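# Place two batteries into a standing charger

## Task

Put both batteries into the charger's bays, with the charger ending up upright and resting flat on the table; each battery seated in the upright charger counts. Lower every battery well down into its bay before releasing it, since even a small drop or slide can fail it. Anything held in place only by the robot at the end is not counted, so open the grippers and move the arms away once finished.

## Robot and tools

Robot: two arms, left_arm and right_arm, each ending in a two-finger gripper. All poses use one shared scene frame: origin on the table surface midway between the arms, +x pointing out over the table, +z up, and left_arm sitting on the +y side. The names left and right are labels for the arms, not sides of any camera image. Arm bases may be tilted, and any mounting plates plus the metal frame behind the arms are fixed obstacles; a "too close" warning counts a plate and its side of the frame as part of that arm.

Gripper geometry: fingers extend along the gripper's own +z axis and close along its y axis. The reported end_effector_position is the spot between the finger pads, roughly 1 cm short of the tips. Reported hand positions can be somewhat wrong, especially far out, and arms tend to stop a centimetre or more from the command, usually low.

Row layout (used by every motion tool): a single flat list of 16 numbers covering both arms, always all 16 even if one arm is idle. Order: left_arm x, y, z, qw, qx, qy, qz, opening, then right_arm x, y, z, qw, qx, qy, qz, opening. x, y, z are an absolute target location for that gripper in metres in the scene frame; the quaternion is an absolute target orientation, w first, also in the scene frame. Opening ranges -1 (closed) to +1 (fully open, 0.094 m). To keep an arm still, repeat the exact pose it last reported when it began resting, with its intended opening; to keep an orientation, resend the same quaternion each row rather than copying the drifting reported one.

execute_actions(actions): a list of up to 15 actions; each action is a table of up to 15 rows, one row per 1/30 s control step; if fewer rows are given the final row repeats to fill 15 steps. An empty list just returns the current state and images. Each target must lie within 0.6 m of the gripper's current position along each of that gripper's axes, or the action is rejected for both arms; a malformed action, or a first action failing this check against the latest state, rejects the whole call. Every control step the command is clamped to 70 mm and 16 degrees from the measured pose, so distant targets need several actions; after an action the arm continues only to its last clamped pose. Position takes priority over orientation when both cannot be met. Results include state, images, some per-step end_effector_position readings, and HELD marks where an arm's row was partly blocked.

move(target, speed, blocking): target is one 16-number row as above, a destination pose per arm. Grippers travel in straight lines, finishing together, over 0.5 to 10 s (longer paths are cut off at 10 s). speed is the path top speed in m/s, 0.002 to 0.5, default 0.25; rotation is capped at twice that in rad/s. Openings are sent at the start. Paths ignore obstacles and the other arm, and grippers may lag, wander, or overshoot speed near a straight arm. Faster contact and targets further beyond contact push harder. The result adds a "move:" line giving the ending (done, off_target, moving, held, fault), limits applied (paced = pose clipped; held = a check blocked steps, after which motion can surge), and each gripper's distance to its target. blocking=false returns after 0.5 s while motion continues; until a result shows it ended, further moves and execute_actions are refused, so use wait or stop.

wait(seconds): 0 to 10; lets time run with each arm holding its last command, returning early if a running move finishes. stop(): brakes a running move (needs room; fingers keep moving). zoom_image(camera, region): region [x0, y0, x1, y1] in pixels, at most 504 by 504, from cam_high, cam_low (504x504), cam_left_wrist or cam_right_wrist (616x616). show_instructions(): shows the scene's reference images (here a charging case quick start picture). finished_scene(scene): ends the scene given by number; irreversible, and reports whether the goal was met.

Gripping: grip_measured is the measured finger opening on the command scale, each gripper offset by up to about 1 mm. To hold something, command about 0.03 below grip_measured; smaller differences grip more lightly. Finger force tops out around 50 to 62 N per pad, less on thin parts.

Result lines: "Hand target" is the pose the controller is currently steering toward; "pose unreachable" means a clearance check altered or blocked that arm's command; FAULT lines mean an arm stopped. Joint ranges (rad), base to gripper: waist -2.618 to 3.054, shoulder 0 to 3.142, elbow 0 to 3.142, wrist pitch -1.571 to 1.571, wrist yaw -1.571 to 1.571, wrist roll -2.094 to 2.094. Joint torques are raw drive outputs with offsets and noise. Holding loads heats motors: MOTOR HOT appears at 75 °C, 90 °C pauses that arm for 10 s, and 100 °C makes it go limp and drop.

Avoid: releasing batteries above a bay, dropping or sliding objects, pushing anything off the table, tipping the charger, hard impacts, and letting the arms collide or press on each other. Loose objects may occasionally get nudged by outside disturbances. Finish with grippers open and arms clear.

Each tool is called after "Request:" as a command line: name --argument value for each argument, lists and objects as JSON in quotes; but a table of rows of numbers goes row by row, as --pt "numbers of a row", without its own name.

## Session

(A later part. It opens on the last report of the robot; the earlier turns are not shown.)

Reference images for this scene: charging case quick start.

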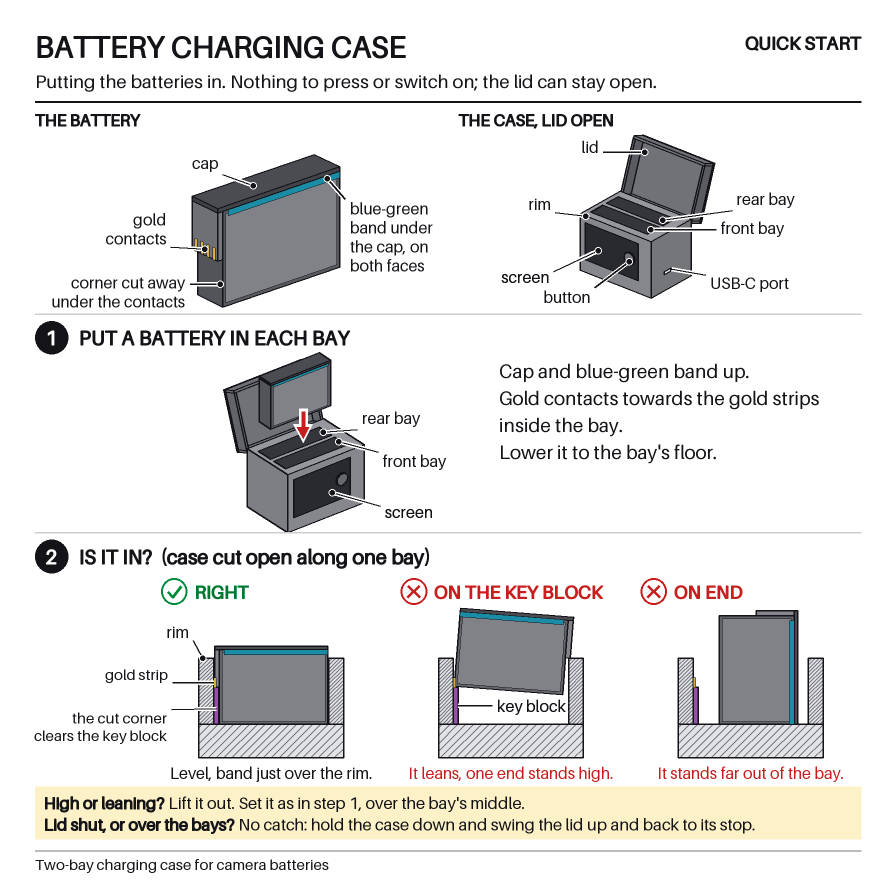

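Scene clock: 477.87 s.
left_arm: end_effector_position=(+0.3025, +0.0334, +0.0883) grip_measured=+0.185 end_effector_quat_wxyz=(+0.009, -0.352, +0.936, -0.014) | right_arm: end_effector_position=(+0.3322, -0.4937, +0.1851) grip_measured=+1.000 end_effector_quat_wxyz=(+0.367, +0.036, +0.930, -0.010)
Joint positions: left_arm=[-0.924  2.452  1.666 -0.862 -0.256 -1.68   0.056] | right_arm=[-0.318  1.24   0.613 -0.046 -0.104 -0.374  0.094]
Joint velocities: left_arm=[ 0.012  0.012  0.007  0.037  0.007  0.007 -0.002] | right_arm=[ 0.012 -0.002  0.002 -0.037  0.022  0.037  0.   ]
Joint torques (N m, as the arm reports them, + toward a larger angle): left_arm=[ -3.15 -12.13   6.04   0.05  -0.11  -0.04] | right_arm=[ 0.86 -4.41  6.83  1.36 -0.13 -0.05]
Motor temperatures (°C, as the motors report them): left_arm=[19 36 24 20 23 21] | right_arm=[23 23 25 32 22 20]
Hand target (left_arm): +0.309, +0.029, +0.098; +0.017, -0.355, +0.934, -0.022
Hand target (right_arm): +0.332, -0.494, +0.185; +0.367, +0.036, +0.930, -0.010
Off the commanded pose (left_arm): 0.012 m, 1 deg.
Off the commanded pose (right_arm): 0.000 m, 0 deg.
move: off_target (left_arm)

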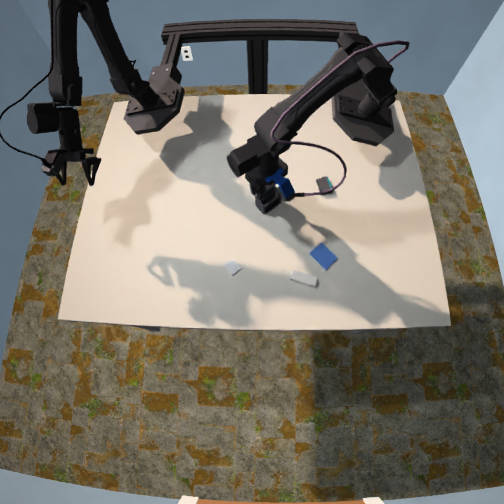

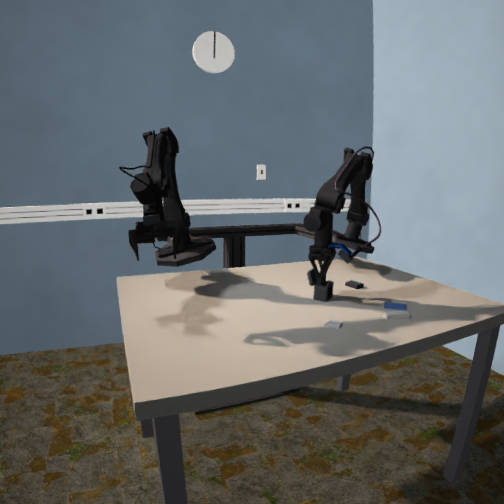

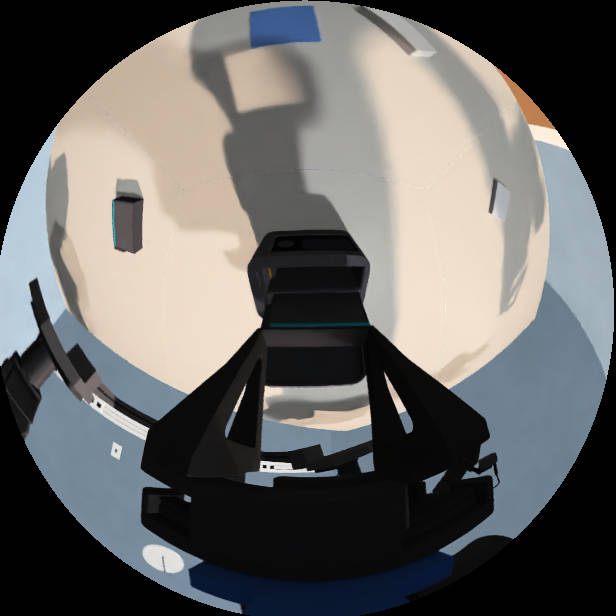

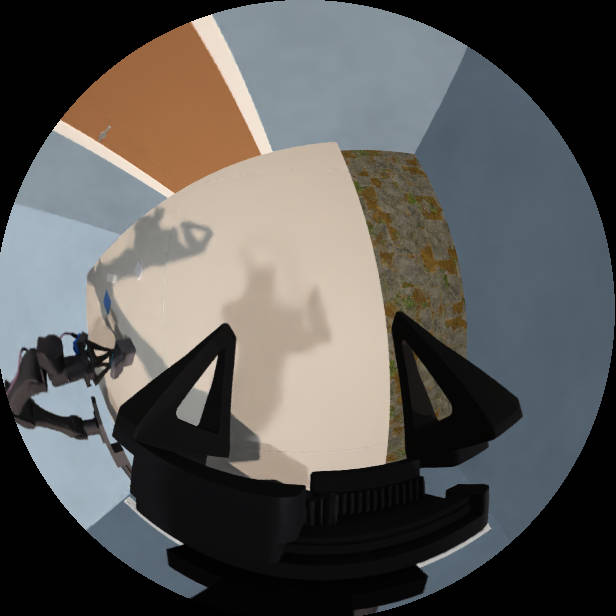

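Request:
move --target '[0.309,0.029,0.073,0.017,-0.355,0.935,-0.021,0.14,0.3322,-0.4937,0.1851,0.367,0.036,0.930,-0.010,1]' --speed 0.02

Request:
zoom_image --camera "cam_left_wrist" --region '[214,200,414,380]'

Scene clock: 481.70 s.
left_arm: end_effector_position=(+0.3022, +0.0323, +0.0717) grip_measured=+0.185 end_effector_quat_wxyz=(+0.007, -0.353, +0.935, -0.010) | right_arm: end_effector_position=(+0.3322, -0.4937, +0.1851) grip_measured=+1.000 end_effector_quat_wxyz=(+0.367, +0.036, +0.930, -0.010)
Joint positions: left_arm=[-0.917  2.491  1.666 -0.831 -0.256 -1.677  0.056] | right_arm=[-0.318  1.24   0.613 -0.046 -0.104 -0.374  0.094]
Joint velocities: left_arm=[-0.012 -0.002 -0.002  0.007 -0.037 -0.022  0.001] | right_arm=[-0.012  0.002  0.007 -0.022  0.051  0.051  0.   ]
Joint torques (N m, as the arm reports them, + toward a larger angle): left_arm=[ -2.72 -12.02   4.12   0.39  -0.12   0.07] | right_arm=[ 0.82 -4.63  6.86  1.38 -0.12 -0.03]
Motor temperatures (°C, as the motors report them): left_arm=[19 36 24 20 23 21] | right_arm=[23 23 25 32 22 20]
Hand target (left_arm): +0.309, +0.029, +0.073; +0.017, -0.355, +0.934, -0.021
Hand target (right_arm): +0.332, -0.494, +0.185; +0.367, +0.036, +0.930, -0.010
Off the commanded pose (left_arm): 0.008 m, 2 deg.
Off the commanded pose (right_arm): 0.000 m, 0 deg.
move: done

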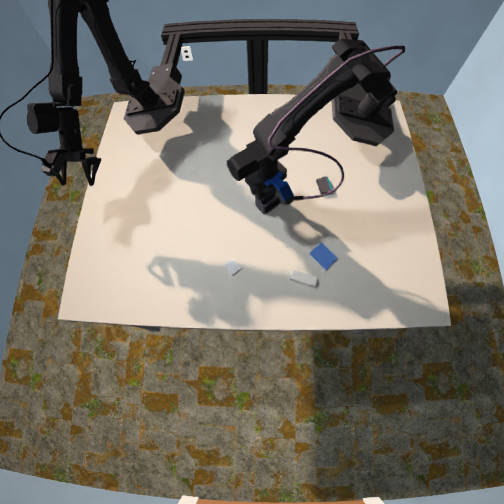

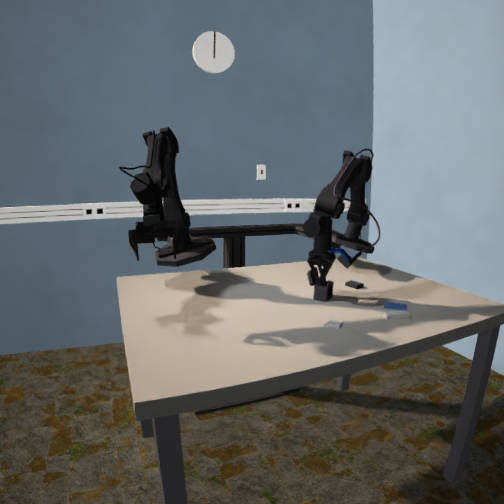

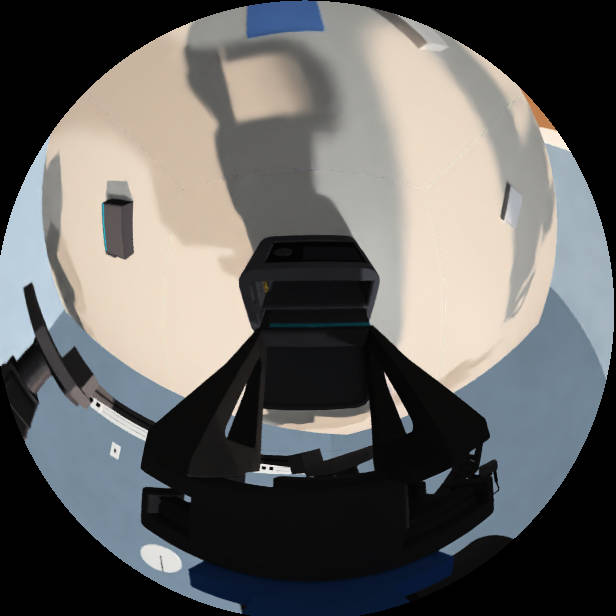

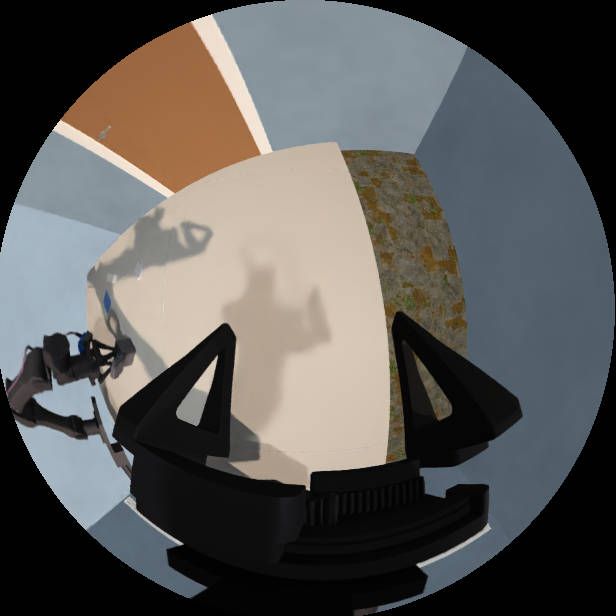

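Region (214, 200, 414, 380) of cam_left_wrist's 616x616 image, scaled by 2.520, with more detail than that image has; it fills the top 454 rows of this view, and the rest is white.

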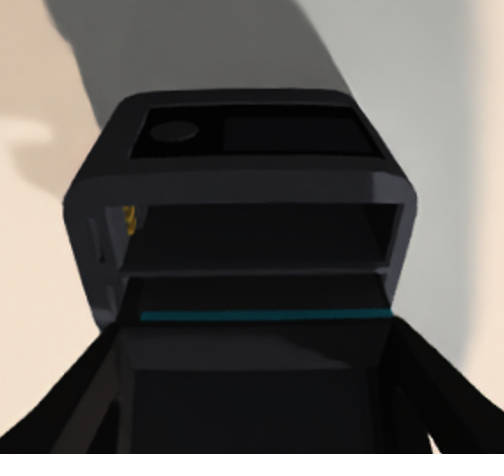

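Past the catch. Go to the floor.

Request:
move --target '[0.306,0.031,0.060,0.017,-0.355,0.935,-0.021,0.14,0.3322,-0.4937,0.1851,0.367,0.036,0.930,-0.010,1]' --speed 0.015

Request:
zoom_image --camera "cam_left_wrist" --region '[214,200,414,380]'

Request:
zoom_image --camera "cam_low" --region '[285,230,365,310]'

Scene clock: 485.90 s.
left_arm: end_effector_position=(+0.3019, +0.0327, +0.0636) grip_measured=+0.185 end_effector_quat_wxyz=(+0.009, -0.354, +0.935, -0.012) | right_arm: end_effector_position=(+0.3322, -0.4937, +0.1851) grip_measured=+1.000 end_effector_quat_wxyz=(+0.367, +0.036, +0.930, -0.010)
Joint positions: left_arm=[-0.913  2.501  1.648 -0.798 -0.259 -1.674  0.056] | right_arm=[-0.318  1.24   0.613 -0.046 -0.104 -0.374  0.094]
Joint velocities: left_arm=[ 0.002 -0.002 -0.007 -0.007 -0.022 -0.037  0.   ] | right_arm=[ 0.017  0.017 -0.002  0.007  0.007 -0.051  0.   ]
Joint torques (N m, as the arm reports them, + toward a larger angle): left_arm=[ -2.65 -11.84   3.07   0.49  -0.11   0.09] | right_arm=[ 0.83 -4.57  6.9   1.35 -0.14 -0.02]
Motor temperatures (°C, as the motors report them): left_arm=[19 36 24 20 23 21] | right_arm=[23 23 25 32 22 20]
Hand target (left_arm): +0.306, +0.031, +0.060; +0.017, -0.355, +0.935, -0.020
Hand target (right_arm): +0.332, -0.494, +0.185; +0.367, +0.036, +0.930, -0.010
Off the commanded pose (left_arm): 0.006 m, 1 deg.
Off the commanded pose (right_arm): 0.000 m, 0 deg.
move: done

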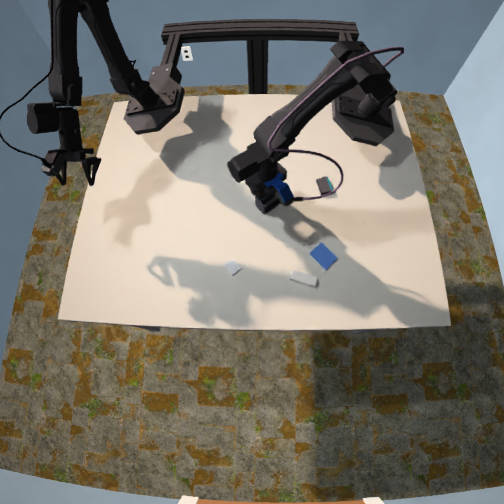

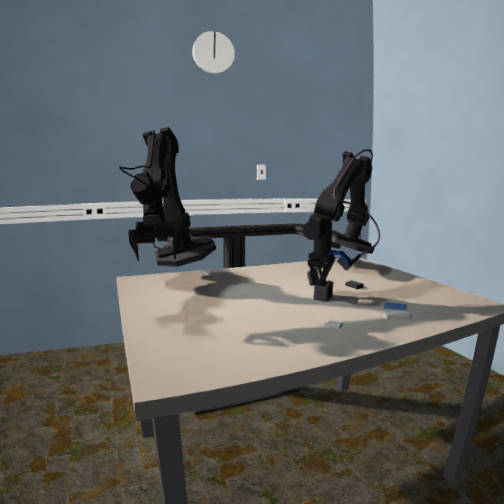

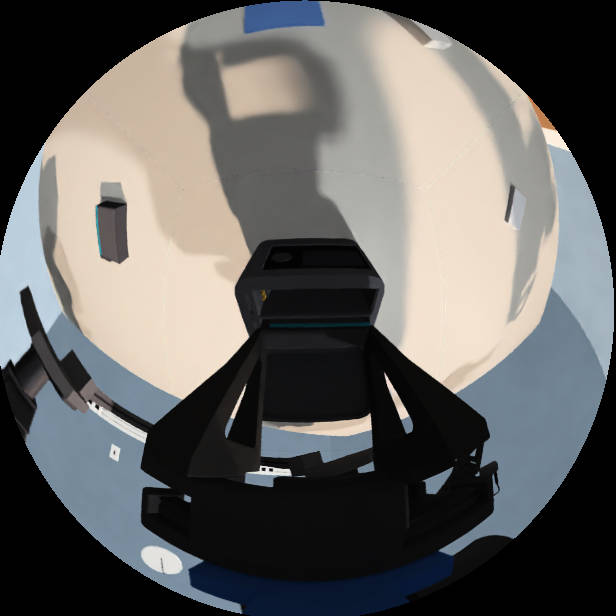

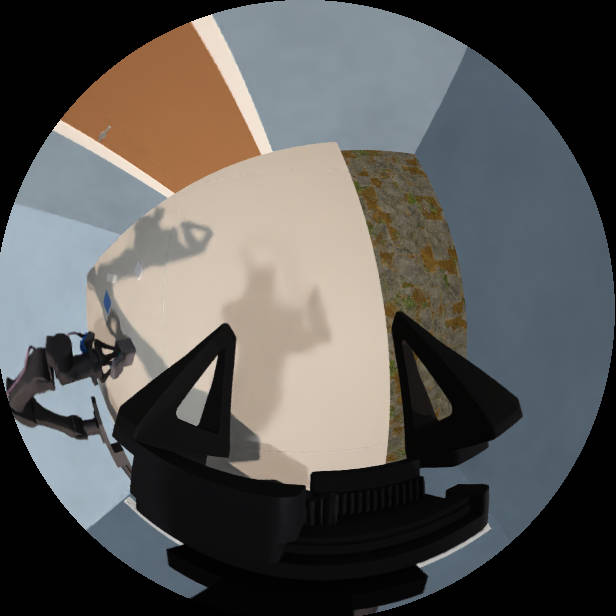

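Region (214, 200, 414, 380) of cam_left_wrist's 616x616 image, scaled by 2.520, with more detail than that image has; it fills the top 454 rows of this view, and the rest is white.

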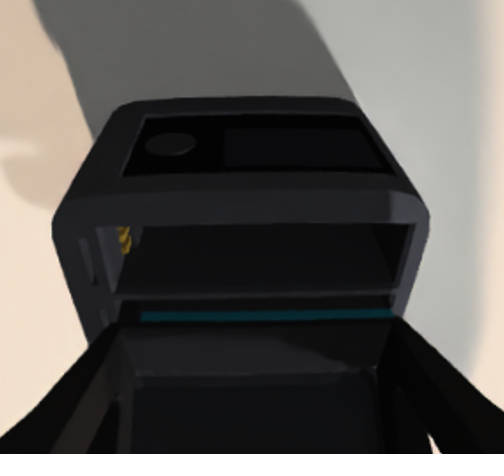

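Region (285, 230, 365, 310) of cam_low's 504x504 image, scaled by 6.300, with more detail than that image has.

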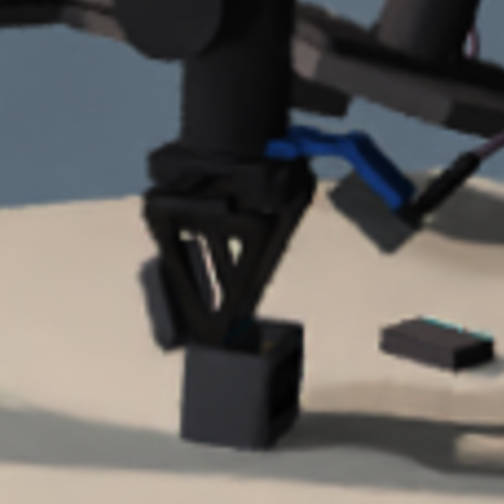

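Request:
execute_actions --actions '[[[0.303,0.0325,0.066,0.017,-0.355,0.935,-0.021,0.14,0.3322,-0.4937,0.1851,0.367,0.036,0.930,-0.010,1]],[[0.303,0.0325,0.066,0.017,-0.355,0.935,-0.021,0.18,0.3322,-0.4937,0.1851,0.367,0.036,0.930,-0.010,1],[0.303,0.0325,0.066,0.017,-0.355,0.935,-0.021,0.18,0.3322,-0.4937,0.1851,0.367,0.036,0.930,-0.010,1],[0.303,0.0325,0.066,0.017,-0.355,0.935,-0.021,0.18,0.3322,-0.4937,0.1851,0.367,0.036,0.930,-0.010,1],[0.303,0.0325,0.066,0.017,-0.355,0.935,-0.021,0.2,0.3322,-0.4937,0.1851,0.367,0.036,0.930,-0.010,1],[0.303,0.0325,0.066,0.017,-0.355,0.935,-0.021,0.2,0.3322,-0.4937,0.1851,0.367,0.036,0.930,-0.010,1],[0.303,0.0325,0.066,0.017,-0.355,0.935,-0.021,0.2,0.3322,-0.4937,0.1851,0.367,0.036,0.930,-0.010,1],[0.303,0.0325,0.066,0.017,-0.355,0.935,-0.021,0.23,0.3322,-0.4937,0.1851,0.367,0.036,0.930,-0.010,1],[0.303,0.0325,0.066,0.017,-0.355,0.935,-0.021,0.23,0.3322,-0.4937,0.1851,0.367,0.036,0.930,-0.010,1],[0.303,0.0325,0.066,0.017,-0.355,0.935,-0.021,0.26,0.3322,-0.4937,0.1851,0.367,0.036,0.930,-0.010,1],[0.303,0.0325,0.066,0.017,-0.355,0.935,-0.021,0.29,0.3322,-0.4937,0.1851,0.367,0.036,0.930,-0.010,1],[0.303,0.0325,0.066,0.017,-0.355,0.935,-0.021,0.32,0.3322,-0.4937,0.1851,0.367,0.036,0.930,-0.010,1],[0.303,0.0325,0.066,0.017,-0.355,0.935,-0.021,0.36,0.3322,-0.4937,0.1851,0.367,0.036,0.930,-0.010,1],[0.303,0.0325,0.066,0.017,-0.355,0.935,-0.021,0.42,0.3322,-0.4937,0.1851,0.367,0.036,0.930,-0.010,1]]]'

Request:
move --target '[0.303,0.030,0.135,0.017,-0.355,0.935,-0.021,0.42,0.3322,-0.4937,0.1851,0.367,0.036,0.930,-0.010,1]' --speed 0.06

Request:
zoom_image --camera "cam_left_wrist" --region '[214,200,414,380]'

Scene clock: 497.23 s.
left_arm: end_effector_position=(+0.3010, +0.0331, +0.0617) grip_measured=+0.417 end_effector_quat_wxyz=(+0.010, -0.354, +0.935, -0.014) | right_arm: end_effector_position=(+0.3322, -0.4937, +0.1851) grip_measured=+1.000 end_effector_quat_wxyz=(+0.367, +0.036, +0.930, -0.010)
Joint positions: left_arm=[-0.913  2.497  1.632 -0.78  -0.259 -1.674  0.067] | right_arm=[-0.318  1.24   0.613 -0.046 -0.104 -0.374  0.094]
Joint velocities: left_arm=[-0.017  0.007 -0.007 -0.051 -0.022 -0.022  0.002] | right_arm=[-0.002 -0.012 -0.012 -0.007  0.037 -0.022  0.   ]
Joint torques (N m, as the arm reports them, + toward a larger angle): left_arm=[ -3.24 -13.14   3.31   0.25  -0.07   0.02] | right_arm=[ 0.82 -4.63  6.94  1.32 -0.12 -0.01]
Motor temperatures (°C, as the motors report them): left_arm=[19 37 23 20 23 21] | right_arm=[23 23 25 32 22 20]
Hand target (left_arm): +0.303, +0.032, +0.066; +0.017, -0.355, +0.935, -0.021
Hand target (right_arm): +0.332, -0.494, +0.185; +0.367, +0.036, +0.930, -0.010
Off the commanded pose (left_arm): 0.005 m, 1 deg.
Off the commanded pose (right_arm): 0.000 m, 0 deg.
Step readings (end_effector_position; steps 1 to 15: 1st action; 16 to 30: 2nd action):
0: left_arm (+0.3019, +0.0327, +0.0636) | right_arm (+0.3322, -0.4937, +0.1851)
1: left_arm (+0.3017, +0.0329, +0.0634) | right_arm (+0.3322, -0.4937, +0.1851)
2: left_arm (+0.3018, +0.0328, +0.0636) | right_arm (+0.3322, -0.4937, +0.1851)
4: left_arm (+0.3017, +0.0329, +0.0635) | right_arm (+0.3322, -0.4937, +0.1851)
8: left_arm (+0.3017, +0.0329, +0.0636) | right_arm (+0.3322, -0.4937, +0.1851)
15: left_arm (+0.3017, +0.0329, +0.0636) | right_arm (+0.3322, -0.4937, +0.1851)
16: left_arm (+0.3017, +0.0329, +0.0636) | right_arm (+0.3322, -0.4937, +0.1851)
17: left_arm (+0.3017, +0.0329, +0.0636) | right_arm (+0.3322, -0.4937, +0.1851)
19: left_arm (+0.3017, +0.0329, +0.0636) | right_arm (+0.3322, -0.4937, +0.1851)
23: left_arm (+0.3017, +0.0329, +0.0636) | right_arm (+0.3322, -0.4937, +0.1851)
30: end_effector_position above

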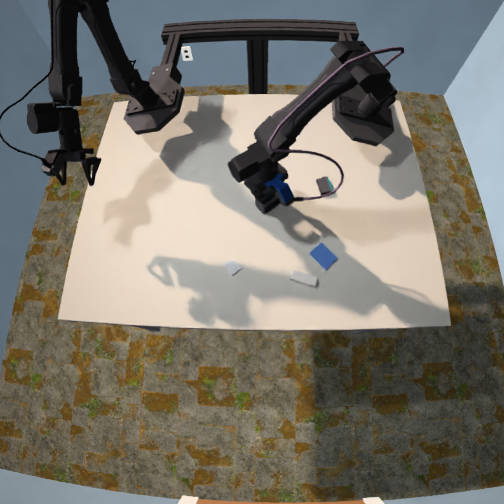

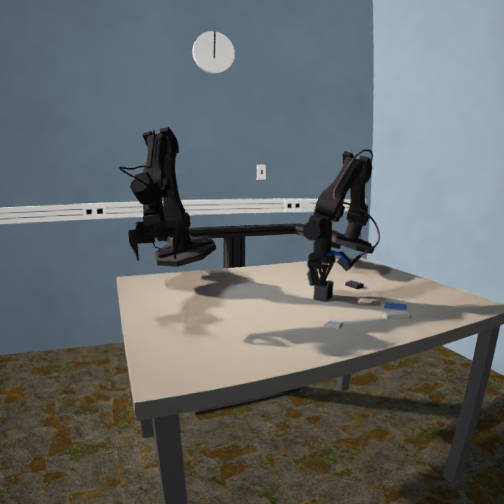

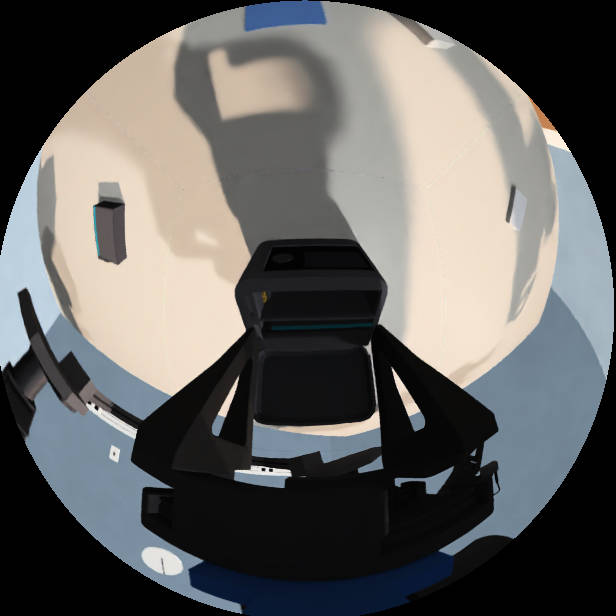

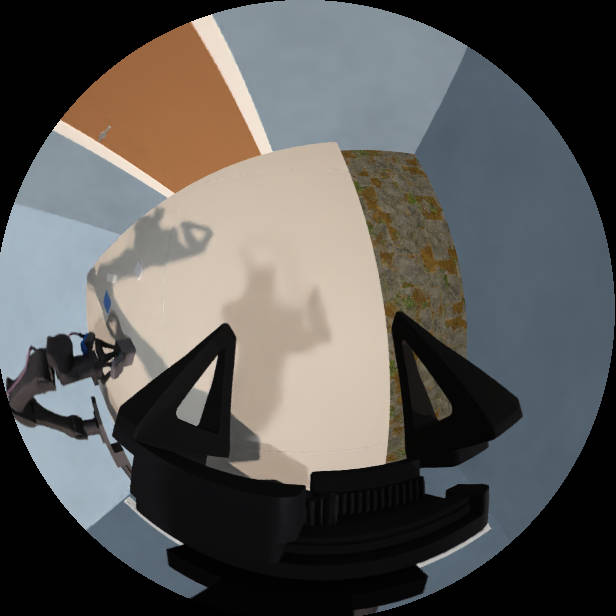

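Scene clock: 498.97 s.
left_arm: end_effector_position=(+0.2997, +0.0383, +0.1160) grip_measured=+0.418 end_effector_quat_wxyz=(+0.008, -0.356, +0.934, -0.003) | right_arm: end_effector_position=(+0.3322, -0.4937, +0.1851) grip_measured=+1.000 end_effector_quat_wxyz=(+0.367, +0.036, +0.930, -0.010)
Joint positions: left_arm=[-0.94   2.412  1.71  -0.973 -0.259 -1.712  0.067] | right_arm=[-0.318  1.24   0.613 -0.046 -0.104 -0.374  0.094]
Joint velocities: left_arm=[-0.007  0.012  0.007  0.022 -0.007 -0.022  0.   ] | right_arm=[-0.017 -0.017 -0.012 -0.022 -0.007  0.007  0.   ]
Joint torques (N m, as the arm reports them, + toward a larger angle): left_arm=[ -4.4  -13.81   5.92   0.02  -0.07  -0.02] | right_arm=[ 0.83 -4.63  6.76  1.36 -0.1  -0.02]
Motor temperatures (°C, as the motors report them): left_arm=[19 37 24 20 23 21] | right_arm=[23 23 25 32 22 20]
Hand target (left_arm): +0.303, +0.030, +0.135; +0.017, -0.355, +0.935, -0.022
Hand target (right_arm): +0.332, -0.494, +0.185; +0.367, +0.036, +0.930, -0.010
Off the commanded pose (left_arm): 0.021 m, 2 deg.
Off the commanded pose (right_arm): 0.000 m, 0 deg.
move: off_target (left_arm)

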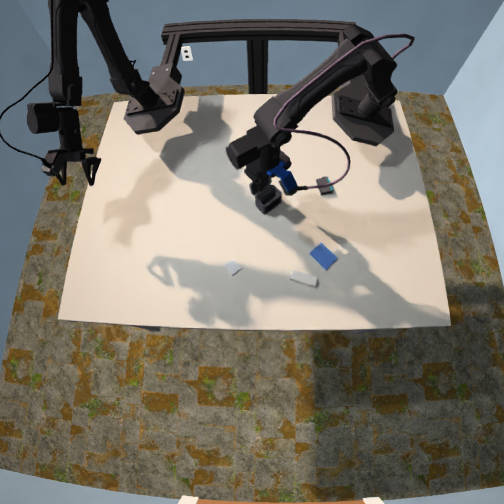

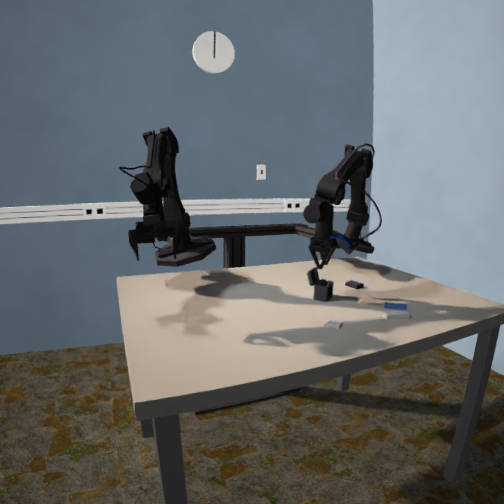

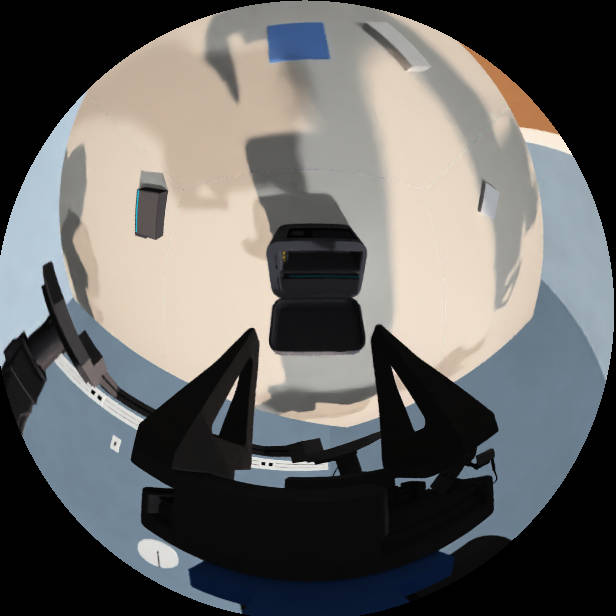

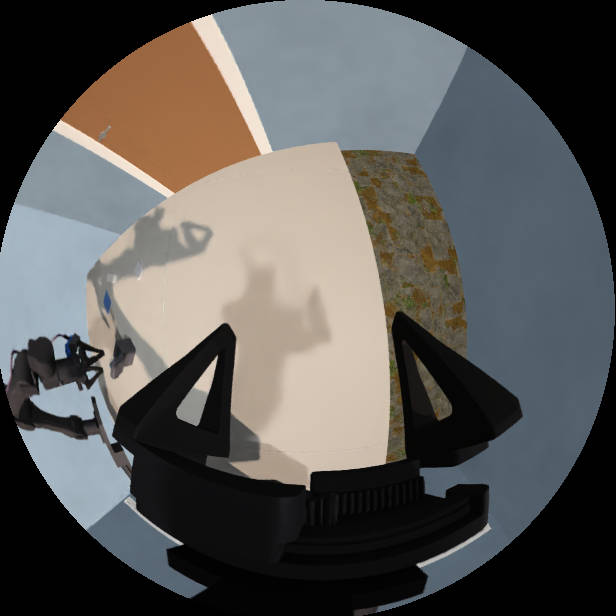

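Region (214, 200, 414, 380) of cam_left_wrist's 616x616 image, scaled by 2.520, with more detail than that image has; it fills the top 454 rows of this view, and the rest is white.

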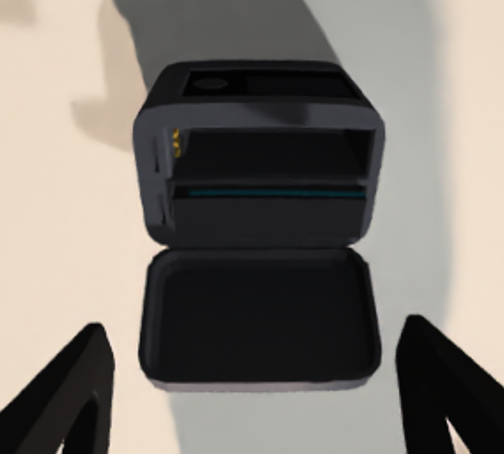

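Request:
move --target '[0.245,0.205,0.15,0.023,0.676,0.737,0.0,0.8,0.3322,-0.4937,0.1851,0.367,0.036,0.930,-0.010,1]' --speed 0.3

Scene clock: 518.67 s.
left_arm: end_effector_position=(+0.2461, +0.2043, +0.1490) grip_measured=+0.799 end_effector_quat_wxyz=(+0.013, +0.677, +0.736, +0.003) | right_arm: end_effector_position=(+0.3322, -0.4937, +0.1851) grip_measured=+1.000 end_effector_quat_wxyz=(+0.367, +0.036, +0.930, -0.010)
Joint positions: left_arm=[-0.801  1.737  0.938 -0.825 -0.267  0.653  0.084] | right_arm=[-0.318  1.24   0.613 -0.046 -0.104 -0.374  0.094]
Joint velocities: left_arm=[-0.002 -0.007  0.002 -0.022  0.051  0.037  0.   ] | right_arm=[-0.002 -0.002 -0.007 -0.051  0.007 -0.007  0.   ]
Joint torques (N m, as the arm reports them, + toward a larger angle): left_arm=[-1.36 -7.93  3.49  0.27  0.03  0.06] | right_arm=[ 0.8  -4.73  6.94  1.35 -0.13 -0.03]
Motor temperatures (°C, as the motors report them): left_arm=[20 37 24 20 23 21] | right_arm=[23 23 25 32 22 20]
Hand target (left_arm): +0.248, +0.205, +0.152; +0.023, +0.676, +0.737, +0.000
Hand target (right_arm): +0.332, -0.494, +0.185; +0.367, +0.036, +0.930, -0.010
Off the commanded pose (left_arm): 0.002 m, 1 deg.
Off the commanded pose (right_arm): 0.000 m, 0 deg.
move: done

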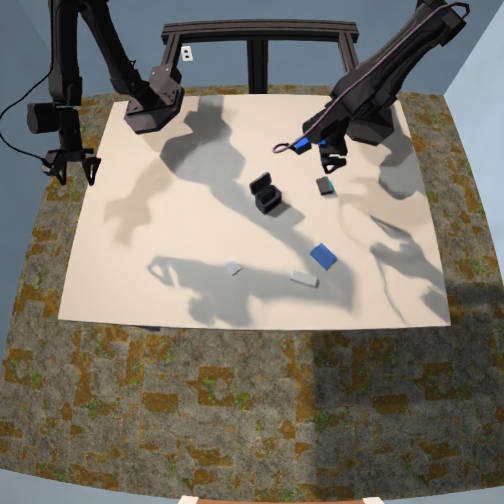

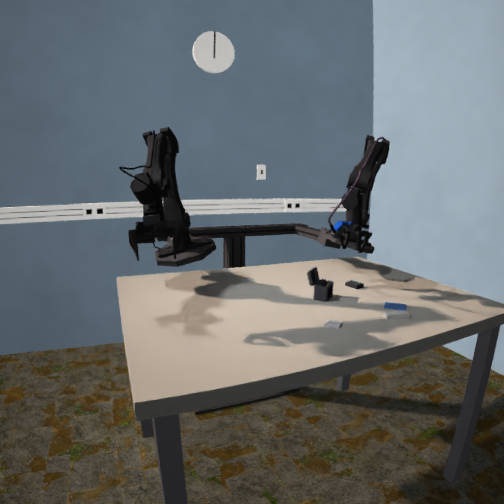

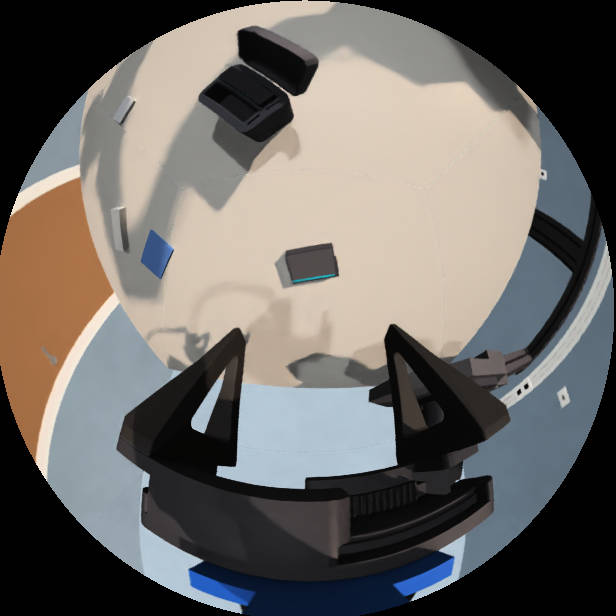

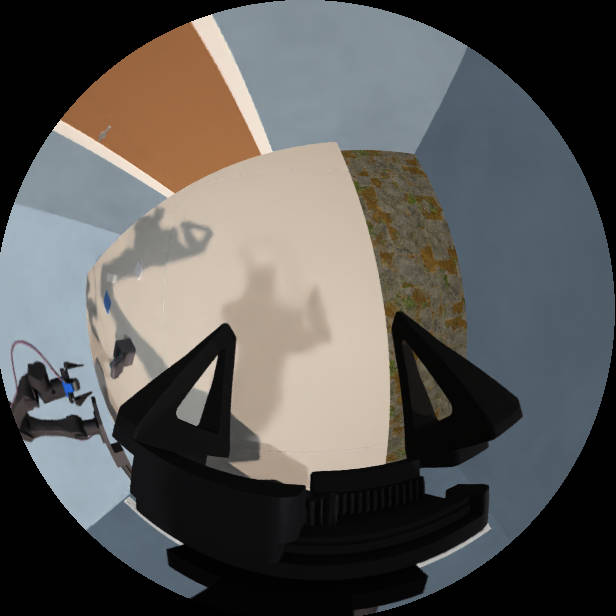

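Request:
move --target '[0.246,0.221,0.06,0.023,0.616,0.788,0.0,0.8,0.3322,-0.4937,0.1851,0.367,0.036,0.930,-0.010,1]' --speed 0.15

Request:
zoom_image --camera "cam_left_wrist" --region '[214,200,414,380]'

Scene clock: 528.07 s.
left_arm: end_effector_position=(+0.2470, +0.2201, +0.0622) grip_measured=+0.799 end_effector_quat_wxyz=(+0.023, +0.619, +0.785, -0.000) | right_arm: end_effector_position=(+0.3322, -0.4937, +0.1851) grip_measured=+1.000 end_effector_quat_wxyz=(+0.367, +0.036, +0.930, -0.010)
Joint positions: left_arm=[-0.67   1.898  0.723 -0.393 -0.267  0.641  0.084] | right_arm=[-0.318  1.24   0.613 -0.046 -0.104 -0.374  0.094]
Joint velocities: left_arm=[-0.012  0.002  0.027  0.037 -0.022 -0.022 -0.001] | right_arm=[ 0.002 -0.007  0.022  0.051  0.037 -0.007  0.   ]
Joint torques (N m, as the arm reports them, + toward a larger angle): left_arm=[-1.59 -5.86  2.42  0.35 -0.04 -0.02] | right_arm=[ 0.76 -4.67  6.87  1.37 -0.13 -0.01]
Motor temperatures (°C, as the motors report them): left_arm=[19 36 24 20 23 21] | right_arm=[23 23 25 32 22 20]
Hand target (left_arm): +0.246, +0.221, +0.059; +0.023, +0.616, +0.788, +0.000
Hand target (right_arm): +0.332, -0.494, +0.185; +0.367, +0.036, +0.930, -0.010
Off the commanded pose (left_arm): 0.003 m, 0 deg.
Off the commanded pose (right_arm): 0.000 m, 0 deg.
move: done

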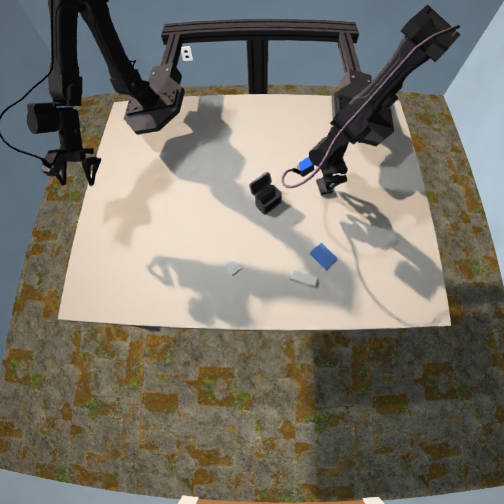

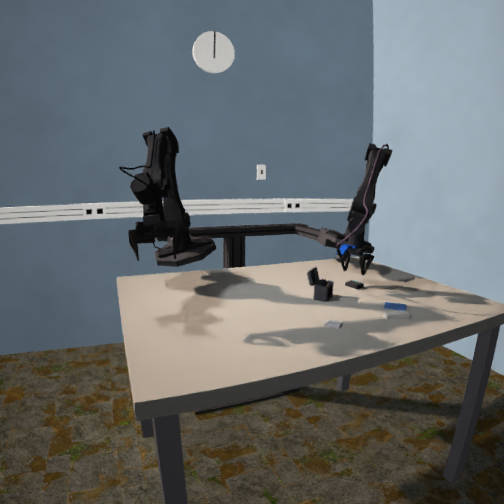

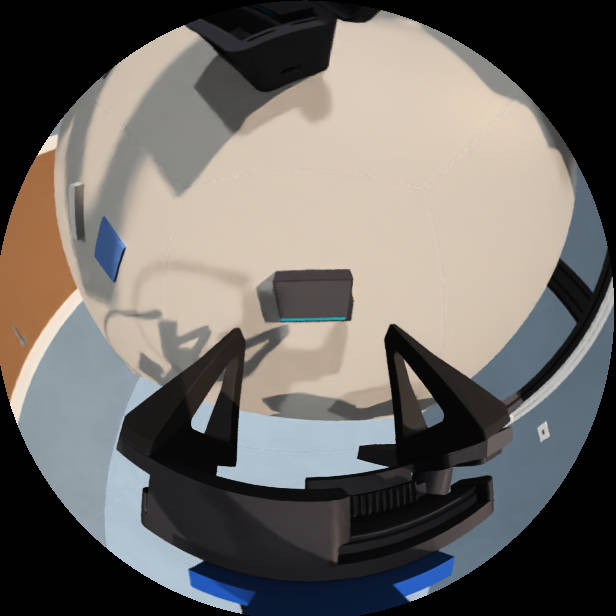

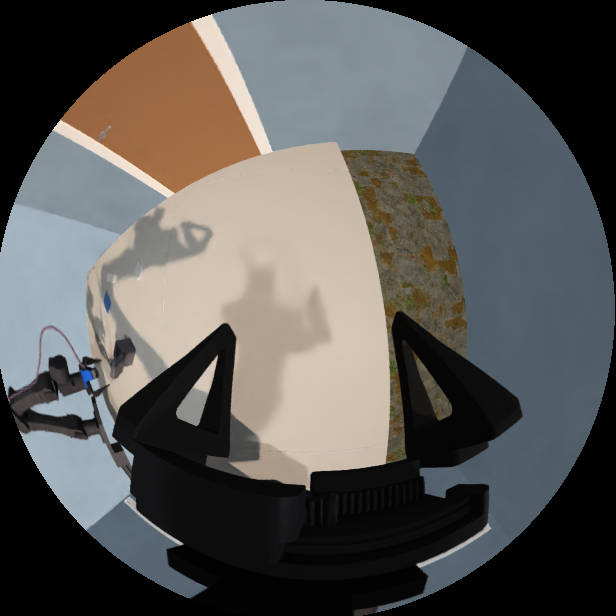

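Region (214, 200, 414, 380) of cam_left_wrist's 616x616 image, scaled by 2.520, with more detail than that image has; it fills the top 454 rows of this view, and the rest is white.

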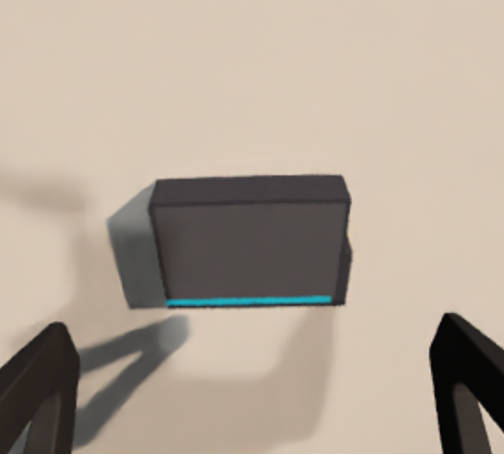

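Request:
move --target '[0.244,0.232,0.035,0.023,0.607,0.795,0.0,0.8,0.3322,-0.4937,0.1851,0.367,0.036,0.930,-0.010,1]' --speed 0.06

Request:
zoom_image --camera "cam_left_wrist" --region '[214,200,414,380]'

Scene clock: 540.87 s.
left_arm: end_effector_position=(+0.2461, +0.2298, +0.0376) grip_measured=+0.799 end_effector_quat_wxyz=(+0.024, +0.606, +0.795, -0.000) | right_arm: end_effector_position=(+0.3322, -0.4937, +0.1851) grip_measured=+1.000 end_effector_quat_wxyz=(+0.367, +0.036, +0.930, -0.010)
Joint positions: left_arm=[-0.618  1.96   0.669 -0.26  -0.267  0.664  0.084] | right_arm=[-0.318  1.24   0.613 -0.046 -0.104 -0.374  0.094]
Joint velocities: left_arm=[ 0.002 -0.017 -0.002 -0.007  0.037  0.022 -0.   ] | right_arm=[ 0.012 -0.012 -0.002 -0.037 -0.066 -0.066  0.   ]
Joint torques (N m, as the arm reports them, + toward a larger angle): left_arm=[-1.43 -5.87  1.78  0.39  0.    0.06] | right_arm=[ 0.84 -4.53  6.87  1.36 -0.14 -0.04]
Motor temperatures (°C, as the motors report them): left_arm=[19 34 23 20 23 21] | right_arm=[23 23 25 32 22 20]
Hand target (left_arm): +0.244, +0.232, +0.035; +0.023, +0.607, +0.795, +0.000
Hand target (right_arm): +0.332, -0.494, +0.185; +0.367, +0.036, +0.930, -0.010
Off the commanded pose (left_arm): 0.004 m, 0 deg.
Off the commanded pose (right_arm): 0.000 m, 0 deg.
move: done

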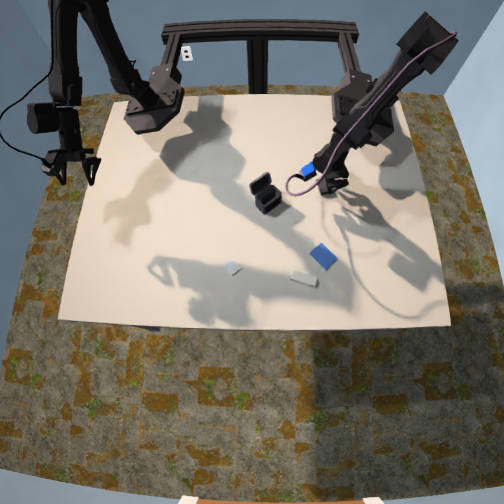

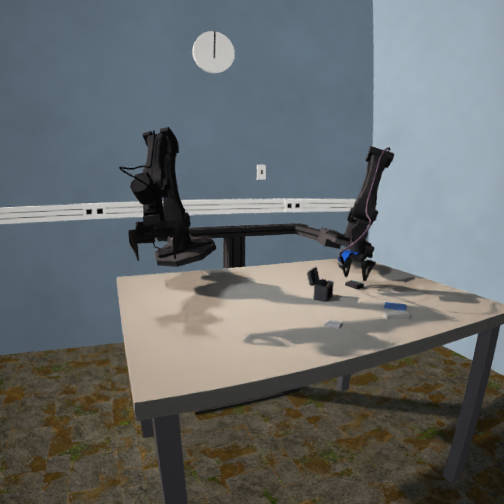

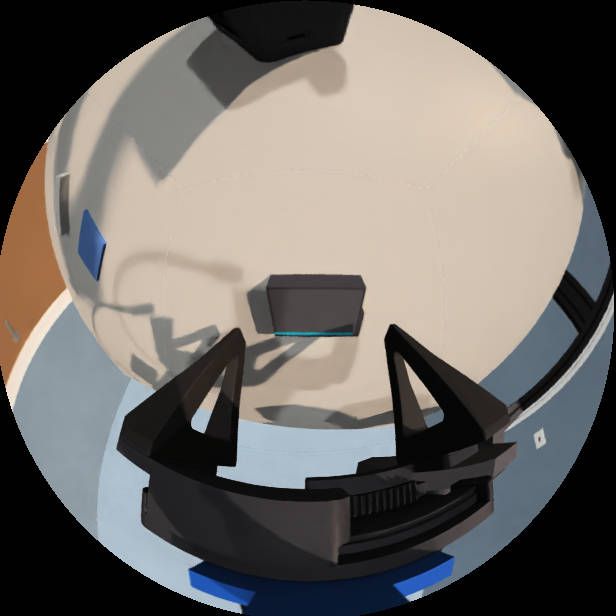

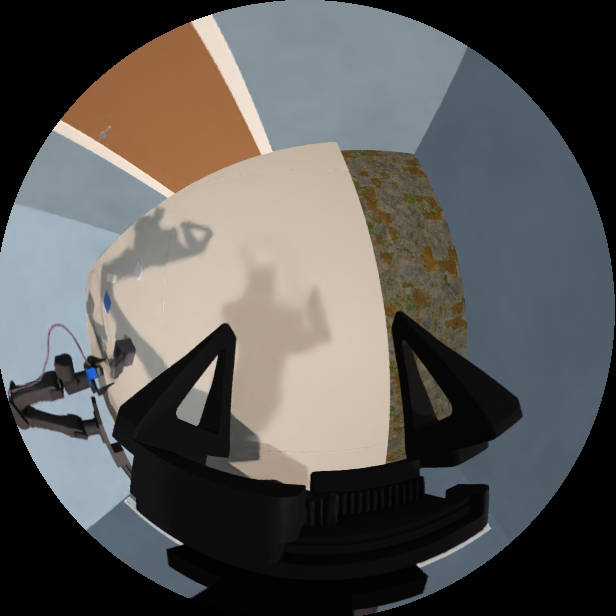

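Region (214, 200, 414, 380) of cam_left_wrist's 616x616 image, scaled by 2.520, with more detail than that image has; it fills the top 454 rows of this view, and the rest is white.

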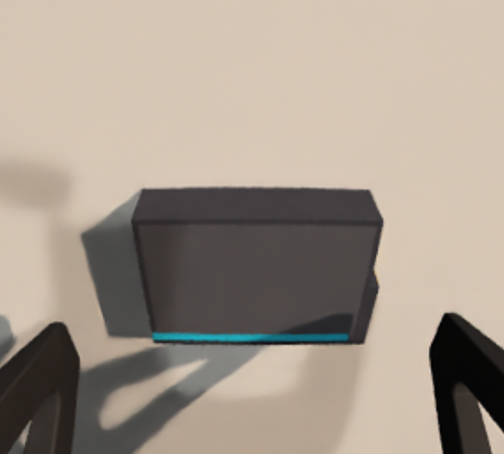

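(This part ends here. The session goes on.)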